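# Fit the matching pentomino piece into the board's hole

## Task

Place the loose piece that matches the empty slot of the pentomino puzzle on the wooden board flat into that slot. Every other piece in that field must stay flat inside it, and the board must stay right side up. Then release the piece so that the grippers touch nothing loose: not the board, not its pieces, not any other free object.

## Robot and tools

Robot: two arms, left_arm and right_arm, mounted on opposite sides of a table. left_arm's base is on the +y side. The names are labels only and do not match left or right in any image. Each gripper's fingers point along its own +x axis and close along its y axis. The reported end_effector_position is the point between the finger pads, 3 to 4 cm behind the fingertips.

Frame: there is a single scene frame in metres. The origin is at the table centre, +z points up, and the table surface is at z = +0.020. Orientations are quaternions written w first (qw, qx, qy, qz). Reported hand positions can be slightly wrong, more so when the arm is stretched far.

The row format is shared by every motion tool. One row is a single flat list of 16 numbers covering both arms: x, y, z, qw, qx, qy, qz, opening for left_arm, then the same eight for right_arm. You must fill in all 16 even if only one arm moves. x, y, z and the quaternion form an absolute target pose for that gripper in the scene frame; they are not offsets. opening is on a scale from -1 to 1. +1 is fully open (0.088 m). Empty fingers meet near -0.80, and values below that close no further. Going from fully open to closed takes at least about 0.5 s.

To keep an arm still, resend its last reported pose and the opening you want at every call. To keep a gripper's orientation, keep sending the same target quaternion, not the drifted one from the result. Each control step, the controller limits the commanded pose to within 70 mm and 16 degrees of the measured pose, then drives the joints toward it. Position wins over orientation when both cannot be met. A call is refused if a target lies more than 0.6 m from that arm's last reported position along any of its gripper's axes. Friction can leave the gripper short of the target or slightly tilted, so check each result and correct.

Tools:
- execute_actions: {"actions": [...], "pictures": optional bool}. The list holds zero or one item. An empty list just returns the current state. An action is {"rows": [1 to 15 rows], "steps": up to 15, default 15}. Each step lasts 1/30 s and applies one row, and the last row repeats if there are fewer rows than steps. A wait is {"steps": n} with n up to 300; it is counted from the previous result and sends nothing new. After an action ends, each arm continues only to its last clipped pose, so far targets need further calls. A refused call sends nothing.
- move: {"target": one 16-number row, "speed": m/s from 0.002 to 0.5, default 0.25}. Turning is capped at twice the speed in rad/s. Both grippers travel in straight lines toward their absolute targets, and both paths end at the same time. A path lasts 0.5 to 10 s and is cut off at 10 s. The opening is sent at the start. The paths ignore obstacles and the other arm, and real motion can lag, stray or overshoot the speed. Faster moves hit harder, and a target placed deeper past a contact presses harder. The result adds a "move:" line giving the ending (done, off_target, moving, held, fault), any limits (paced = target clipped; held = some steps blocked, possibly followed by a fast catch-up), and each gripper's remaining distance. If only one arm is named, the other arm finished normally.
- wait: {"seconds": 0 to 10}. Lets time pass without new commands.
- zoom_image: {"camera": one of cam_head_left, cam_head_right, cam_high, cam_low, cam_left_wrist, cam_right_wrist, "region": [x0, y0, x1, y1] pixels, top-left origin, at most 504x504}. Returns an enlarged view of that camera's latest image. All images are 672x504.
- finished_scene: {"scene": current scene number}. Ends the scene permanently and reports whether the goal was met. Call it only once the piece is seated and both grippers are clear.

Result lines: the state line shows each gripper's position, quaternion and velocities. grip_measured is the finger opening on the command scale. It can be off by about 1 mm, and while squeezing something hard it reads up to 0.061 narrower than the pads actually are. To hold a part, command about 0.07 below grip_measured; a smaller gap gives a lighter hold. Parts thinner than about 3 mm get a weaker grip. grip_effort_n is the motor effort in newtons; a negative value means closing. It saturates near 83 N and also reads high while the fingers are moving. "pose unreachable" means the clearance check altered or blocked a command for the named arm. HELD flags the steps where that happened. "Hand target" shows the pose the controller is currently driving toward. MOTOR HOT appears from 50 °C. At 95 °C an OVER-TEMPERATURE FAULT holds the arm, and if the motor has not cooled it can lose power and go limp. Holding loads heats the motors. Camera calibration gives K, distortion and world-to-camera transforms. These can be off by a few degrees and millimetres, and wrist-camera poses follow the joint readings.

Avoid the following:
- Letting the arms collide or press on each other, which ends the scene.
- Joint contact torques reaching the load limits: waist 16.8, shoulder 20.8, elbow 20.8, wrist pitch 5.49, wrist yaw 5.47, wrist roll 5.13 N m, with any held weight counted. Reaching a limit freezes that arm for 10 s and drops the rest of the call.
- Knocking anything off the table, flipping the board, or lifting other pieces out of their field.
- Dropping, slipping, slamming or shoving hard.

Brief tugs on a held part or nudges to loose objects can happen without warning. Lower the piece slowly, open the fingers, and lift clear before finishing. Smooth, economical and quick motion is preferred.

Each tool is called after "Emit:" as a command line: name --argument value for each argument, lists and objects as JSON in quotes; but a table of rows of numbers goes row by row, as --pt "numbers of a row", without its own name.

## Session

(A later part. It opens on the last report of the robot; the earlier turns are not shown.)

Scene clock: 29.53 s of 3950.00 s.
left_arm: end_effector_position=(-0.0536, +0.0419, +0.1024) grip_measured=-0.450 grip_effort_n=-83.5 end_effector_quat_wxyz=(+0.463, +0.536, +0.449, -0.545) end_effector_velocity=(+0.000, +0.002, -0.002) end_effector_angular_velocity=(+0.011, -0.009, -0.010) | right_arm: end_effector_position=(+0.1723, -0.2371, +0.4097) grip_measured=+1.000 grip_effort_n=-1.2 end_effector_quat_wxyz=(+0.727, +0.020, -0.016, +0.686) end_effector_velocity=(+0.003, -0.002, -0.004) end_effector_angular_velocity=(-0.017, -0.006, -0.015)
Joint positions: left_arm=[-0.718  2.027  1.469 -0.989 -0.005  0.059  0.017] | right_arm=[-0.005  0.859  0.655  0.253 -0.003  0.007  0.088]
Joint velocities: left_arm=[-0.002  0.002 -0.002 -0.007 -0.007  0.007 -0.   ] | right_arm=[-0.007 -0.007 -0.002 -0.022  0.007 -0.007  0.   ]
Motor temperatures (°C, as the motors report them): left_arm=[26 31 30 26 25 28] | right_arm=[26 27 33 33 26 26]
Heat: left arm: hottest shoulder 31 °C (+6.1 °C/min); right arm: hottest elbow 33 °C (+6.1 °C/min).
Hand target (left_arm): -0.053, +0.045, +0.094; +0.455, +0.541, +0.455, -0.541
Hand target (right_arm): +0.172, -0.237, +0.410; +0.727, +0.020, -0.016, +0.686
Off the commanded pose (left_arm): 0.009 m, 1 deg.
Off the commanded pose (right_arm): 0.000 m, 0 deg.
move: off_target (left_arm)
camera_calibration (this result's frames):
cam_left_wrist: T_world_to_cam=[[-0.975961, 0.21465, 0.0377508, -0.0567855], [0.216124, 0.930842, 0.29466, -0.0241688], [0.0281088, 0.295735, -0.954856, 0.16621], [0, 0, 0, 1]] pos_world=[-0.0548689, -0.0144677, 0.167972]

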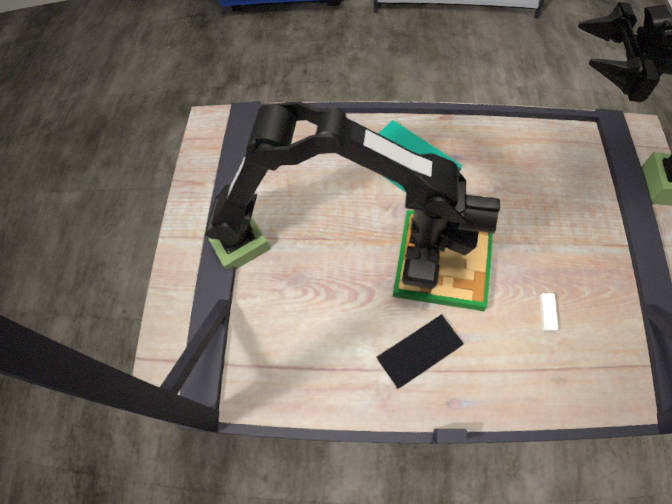

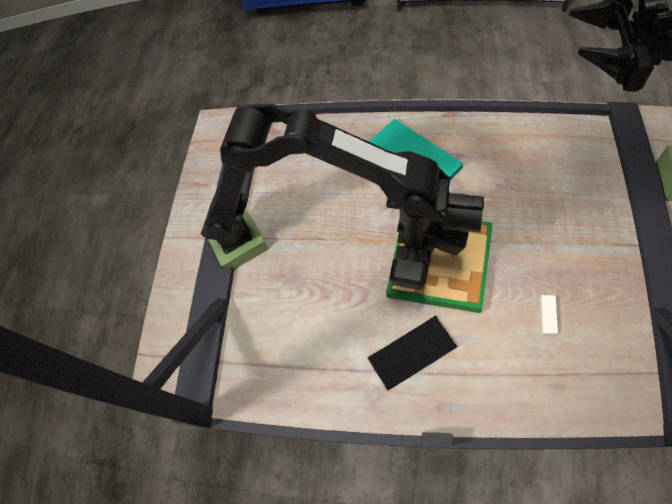

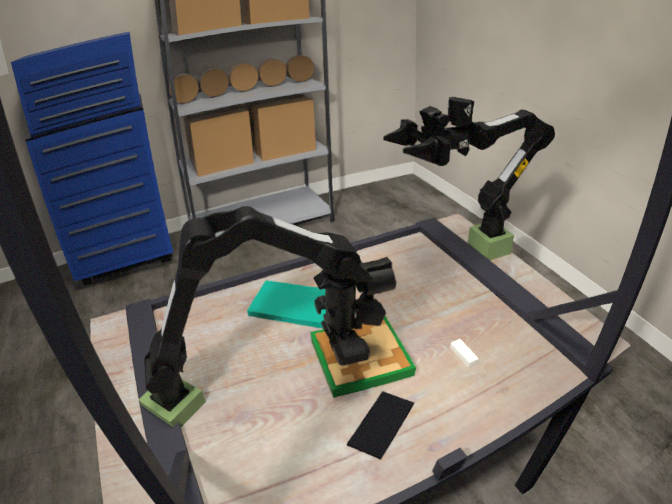

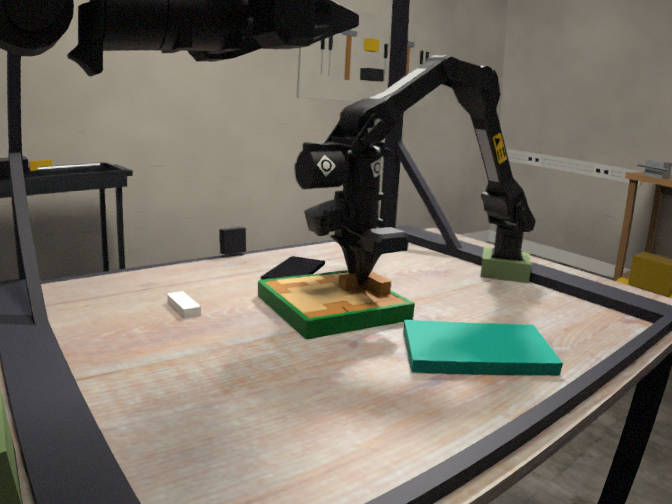

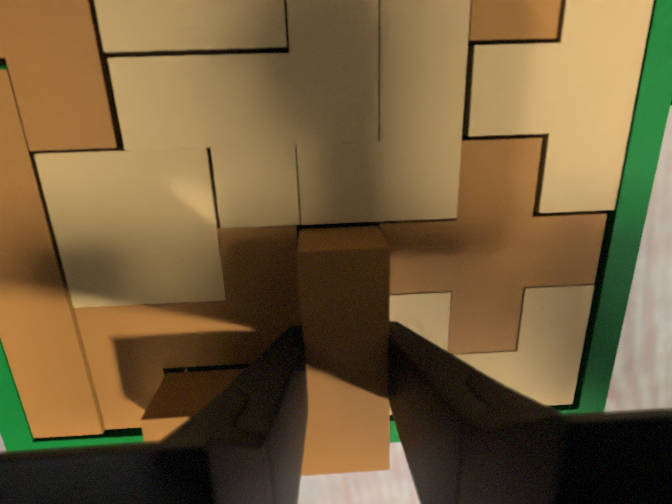

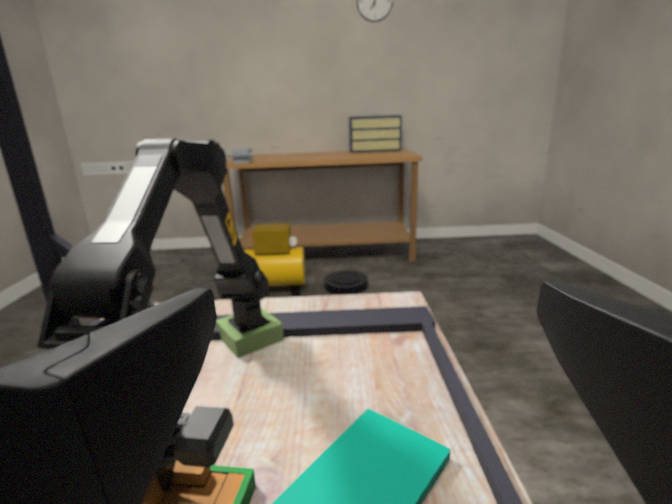

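Emit:
execute_actions --actions '[{"rows":[[-0.0525,0.0457,0.093,0.455,0.541,0.455,-0.541,-0.52,0.172,-0.237,0.41,0.727,0.02,-0.016,0.686,1],[-0.0525,0.0457,0.092,0.455,0.541,0.455,-0.541,-0.52,0.172,-0.237,0.41,0.727,0.02,-0.016,0.686,1],[-0.0525,0.0457,0.091,0.455,0.541,0.455,-0.541,-0.52,0.172,-0.237,0.41,0.727,0.02,-0.016,0.686,1],[-0.0525,0.0457,0.09,0.455,0.541,0.455,-0.541,-0.52,0.172,-0.237,0.41,0.727,0.02,-0.016,0.686,1],[-0.0525,0.0457,0.089,0.455,0.541,0.455,-0.541,-0.52,0.172,-0.237,0.41,0.727,0.02,-0.016,0.686,1],[-0.0525,0.0457,0.088,0.455,0.541,0.455,-0.541,-0.52,0.172,-0.237,0.41,0.727,0.02,-0.016,0.686,1],[-0.0525,0.0457,0.087,0.455,0.541,0.455,-0.541,-0.52,0.172,-0.237,0.41,0.727,0.02,-0.016,0.686,1]]}]'

Scene clock: 35.63 s of 3950.00 s.
left_arm: end_effector_position=(-0.0534, +0.0419, +0.0952) grip_measured=-0.450 grip_effort_n=-83.5 end_effector_quat_wxyz=(+0.463, +0.536, +0.449, -0.545) end_effector_velocity=(+0.000, +0.002, -0.002) end_effector_angular_velocity=(+0.011, -0.008, +0.005) | right_arm: end_effector_position=(+0.1723, -0.2371, +0.4097) grip_measured=+1.000 grip_effort_n=-1.2 end_effector_quat_wxyz=(+0.727, +0.020, -0.016, +0.686) end_effector_velocity=(-0.002, +0.001, -0.003) end_effector_angular_velocity=(-0.003, -0.008, +0.019)
Joint positions: left_arm=[-0.717  2.036  1.453 -0.964 -0.005  0.06   0.017] | right_arm=[-0.005  0.859  0.655  0.253 -0.003  0.007  0.088]
Joint velocities: left_arm=[-0.002  0.002 -0.002 -0.007 -0.007 -0.007  0.   ] | right_arm=[-0.002  0.002 -0.007  0.007 -0.022 -0.007  0.   ]
Motor temperatures (°C, as the motors report them): left_arm=[26 31 30 26 25 28] | right_arm=[26 27 33 34 26 26]
Heat: left arm: hottest shoulder 31 °C (+5.1 °C/min); right arm: hottest wrist pitch 34 °C (+6.7 °C/min).
Hand target (left_arm): -0.052, +0.046, +0.087; +0.455, +0.541, +0.455, -0.541
Hand target (right_arm): +0.172, -0.237, +0.410; +0.727, +0.020, -0.016, +0.686
Off the commanded pose (left_arm): 0.009 m, 1 deg.
Off the commanded pose (right_arm): 0.000 m, 0 deg.
Steps of this call (steps 1 to 90: nothing new was sent; then 2.60 s passed at rest; steps 91 to 105: all 15 steps of this action). Readings (end_effector_position):
91: left_arm (-0.0534, +0.0418, +0.1021) | right_arm (+0.1723, -0.2371, +0.4097)
92: left_arm (-0.0535, +0.0417, +0.1019) | right_arm (+0.1723, -0.2371, +0.4097)
94: left_arm (-0.0535, +0.0416, +0.1010) | right_arm (+0.1723, -0.2371, +0.4097)
98: left_arm (-0.0534, +0.0419, +0.0977) | right_arm (+0.1723, -0.2371, +0.4097)
105: the state above
camera_calibration (this result's frames):
cam_left_wrist: T_world_to_cam=[[-0.975882, 0.215008, 0.0377736, -0.0563841], [0.216461, 0.930647, 0.295028, -0.0220886], [0.0282794, 0.296089, -0.954742, 0.15934], [0, 0, 0, 1]] pos_world=[-0.0547489, -0.0144992, 0.160775]

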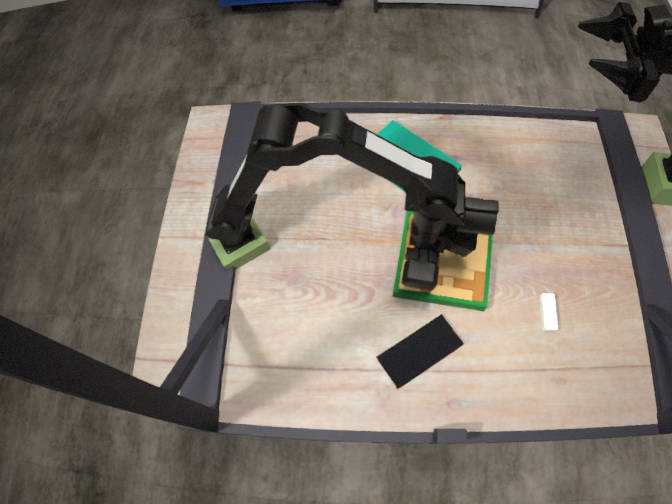

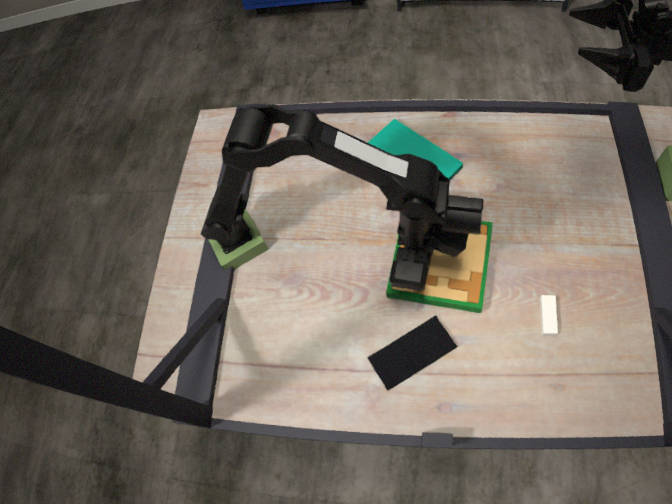

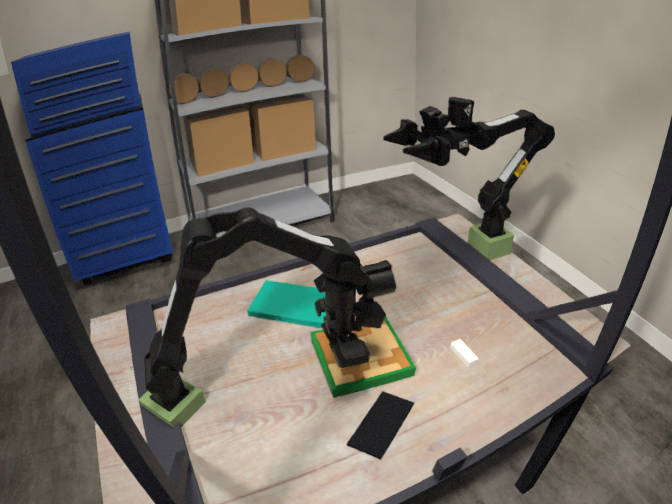

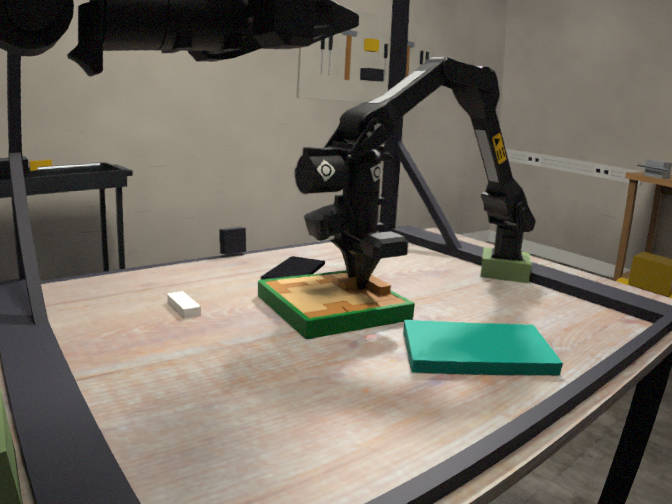

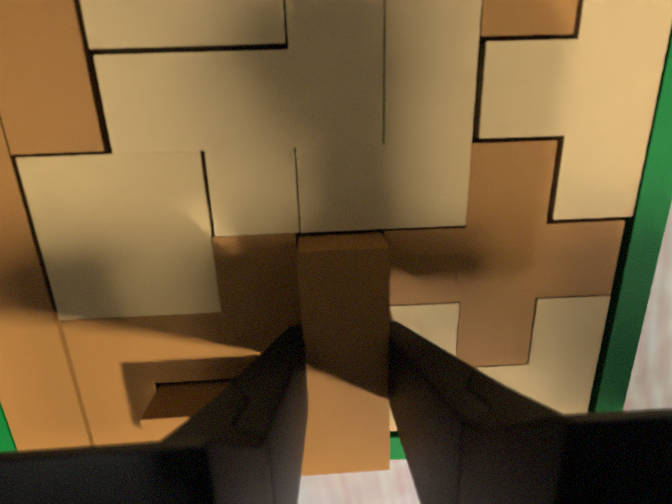

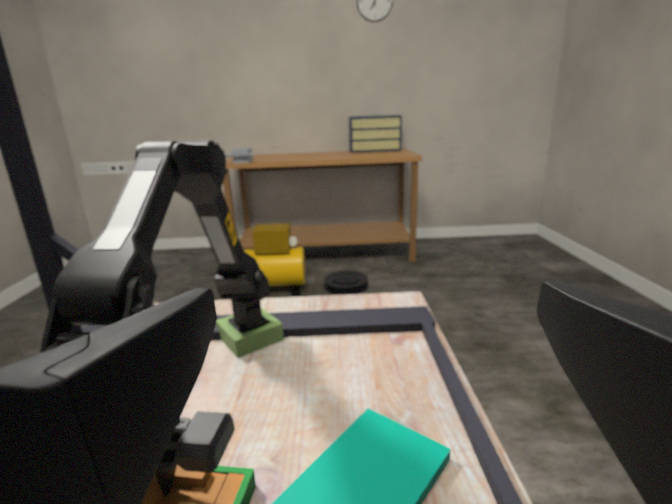

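Emit:
execute_actions --actions '[{"rows":[[-0.0525,0.0457,0.087,0.455,0.541,0.455,-0.541,-0.2,0.172,-0.237,0.41,0.727,0.02,-0.016,0.686,1]]}]' --pictures false

Emit:
move --target '[-0.0525,0.06,0.16,0.455,0.541,0.455,-0.541,-0.2,0.172,-0.237,0.41,0.727,0.02,-0.016,0.686,1]' --speed 0.1

Scene clock: 38.60 s of 3950.00 s.
left_arm: end_effector_position=(-0.0534, +0.0419, +0.0951) grip_measured=-0.209 grip_effort_n=15.6 end_effector_quat_wxyz=(+0.463, +0.536, +0.449, -0.545) end_effector_velocity=(+0.001, +0.003, +0.001) end_effector_angular_velocity=(+0.006, -0.008, +0.005) | right_arm: end_effector_position=(+0.1723, -0.2371, +0.4097) grip_measured=+1.000 grip_effort_n=-1.2 end_effector_quat_wxyz=(+0.727, +0.020, -0.016, +0.686) end_effector_velocity=(-0.000, -0.001, -0.001) end_effector_angular_velocity=(-0.004, -0.022, +0.004)
Joint positions: left_arm=[-0.717  2.036  1.452 -0.963 -0.005  0.06   0.029] | right_arm=[-0.005  0.859  0.655  0.253 -0.003  0.007  0.088]
Joint velocities: left_arm=[-0.002 -0.007 -0.007 -0.007 -0.007 -0.007  0.002] | right_arm=[-0.002 -0.007 -0.002 -0.007 -0.007 -0.022  0.   ]
Motor temperatures (°C, as the motors report them): left_arm=[26 32 30 26 25 28] | right_arm=[26 28 33 34 26 26]
Heat: left arm: hottest shoulder 32 °C (+6.2 °C/min); right arm: hottest wrist pitch 34 °C (+6.2 °C/min).
Hand target (left_arm): -0.052, +0.046, +0.087; +0.455, +0.541, +0.455, -0.541
Hand target (right_arm): +0.172, -0.237, +0.410; +0.727, +0.020, -0.016, +0.686
Off the commanded pose (left_arm): 0.009 m, 1 deg.
Off the commanded pose (right_arm): 0.000 m, 0 deg.
Steps of this call (steps 1 to 74: nothing new was sent; steps 75 to 89: all 15 steps of this action). Readings (end_effector_position):
75: left_arm (-0.0535, +0.0417, +0.0952) | right_arm (+0.1723, -0.2371, +0.4097)
76: left_arm (-0.0535, +0.0417, +0.0952) | right_arm (+0.1723, -0.2371, +0.4097)
78: left_arm (-0.0534, +0.0419, +0.0951) | right_arm (+0.1723, -0.2371, +0.4097)
82: left_arm (-0.0534, +0.0419, +0.0951) | right_arm (+0.1723, -0.2371, +0.4097)
89: the state above

Scene clock: 39.93 s of 3950.00 s.
left_arm: end_effector_position=(-0.0512, +0.0621, +0.1535) grip_measured=-0.203 grip_effort_n=15.6 end_effector_quat_wxyz=(+0.453, +0.546, +0.458, -0.535) end_effector_velocity=(+0.003, +0.005, -0.001) end_effector_angular_velocity=(+0.024, -0.025, -0.010) | right_arm: end_effector_position=(+0.1723, -0.2371, +0.4097) grip_measured=+1.000 grip_effort_n=-1.2 end_effector_quat_wxyz=(+0.727, +0.020, -0.016, +0.686) end_effector_velocity=(+0.000, -0.001, -0.004) end_effector_angular_velocity=(-0.017, +0.009, -0.005)
Joint positions: left_arm=[-0.717  1.939  1.551 -1.201 -0.005  0.06   0.029] | right_arm=[-0.005  0.859  0.655  0.253 -0.003  0.007  0.088]
Joint velocities: left_arm=[-0.002  0.002 -0.002 -0.022 -0.022  0.007 -0.   ] | right_arm=[ 0.002 -0.007 -0.002 -0.022  0.007  0.007  0.   ]
Motor temperatures (°C, as the motors report them): left_arm=[26 32 30 26 25 28] | right_arm=[26 28 33 34 26 26]
Heat: left arm: hottest shoulder 32 °C (+6.0 °C/min); right arm: hottest wrist pitch 34 °C (+6.0 °C/min).
Hand target (left_arm): -0.052, +0.060, +0.160; +0.455, +0.541, +0.455, -0.541
Hand target (right_arm): +0.172, -0.237, +0.410; +0.727, +0.020, -0.016, +0.686
Off the commanded pose (left_arm): 0.007 m, 1 deg.
Off the commanded pose (right_arm): 0.000 m, 0 deg.
move: done
camera_calibration (this result's frames):
cam_left_wrist: T_world_to_cam=[[-0.97606, 0.213404, 0.0420248, -0.0612991], [0.215059, 0.918022, 0.333144, -0.0636957], [0.0325148, 0.334207, -0.941939, 0.204807], [0, 0, 0, 1]] pos_world=[-0.0527926, 0.00310768, 0.216712]

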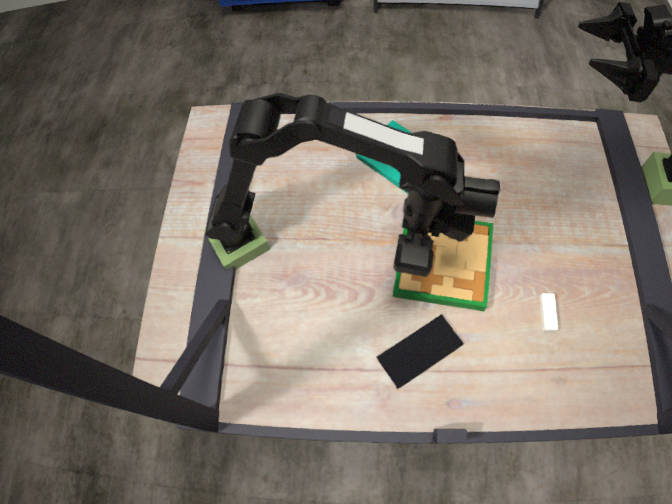

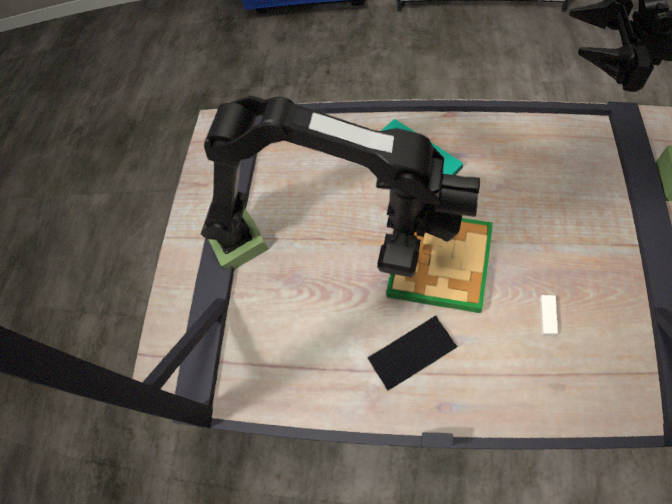

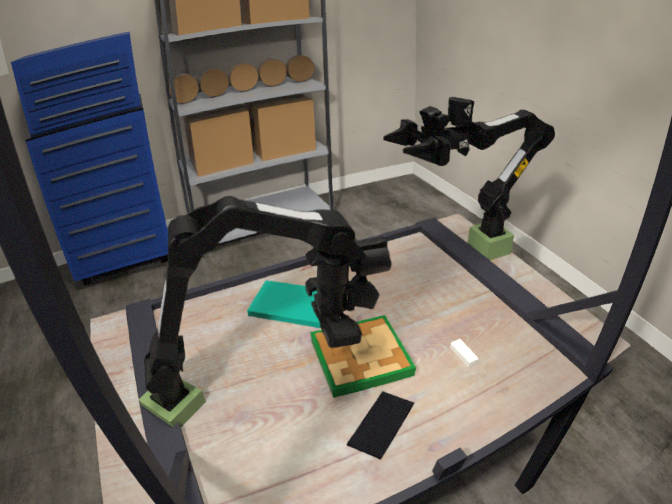

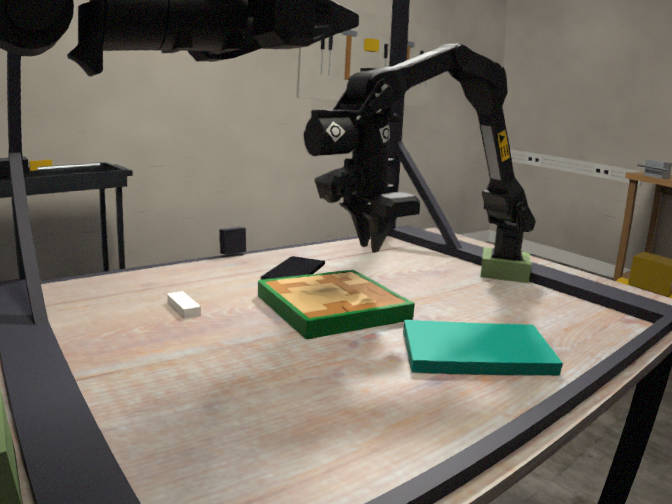

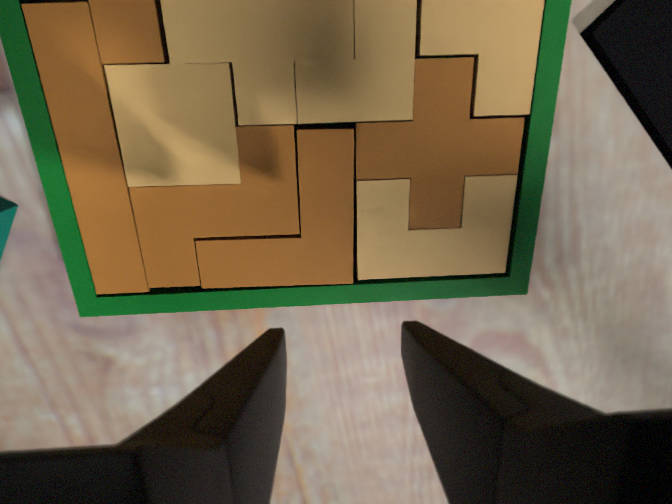

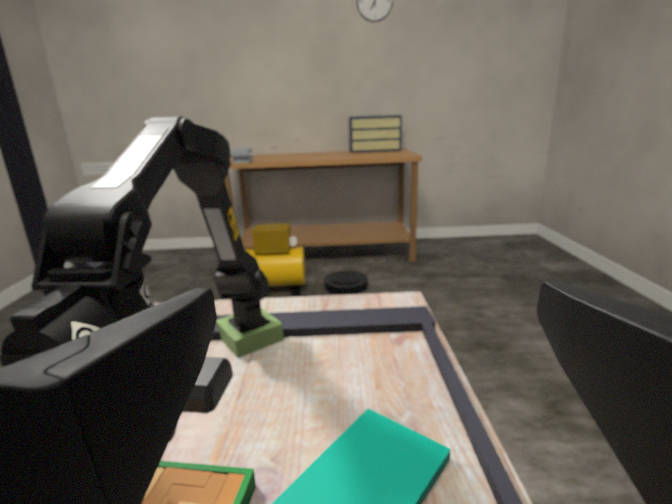

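Emit:
finished_scene --scene 2

The scene is finished: the task was done.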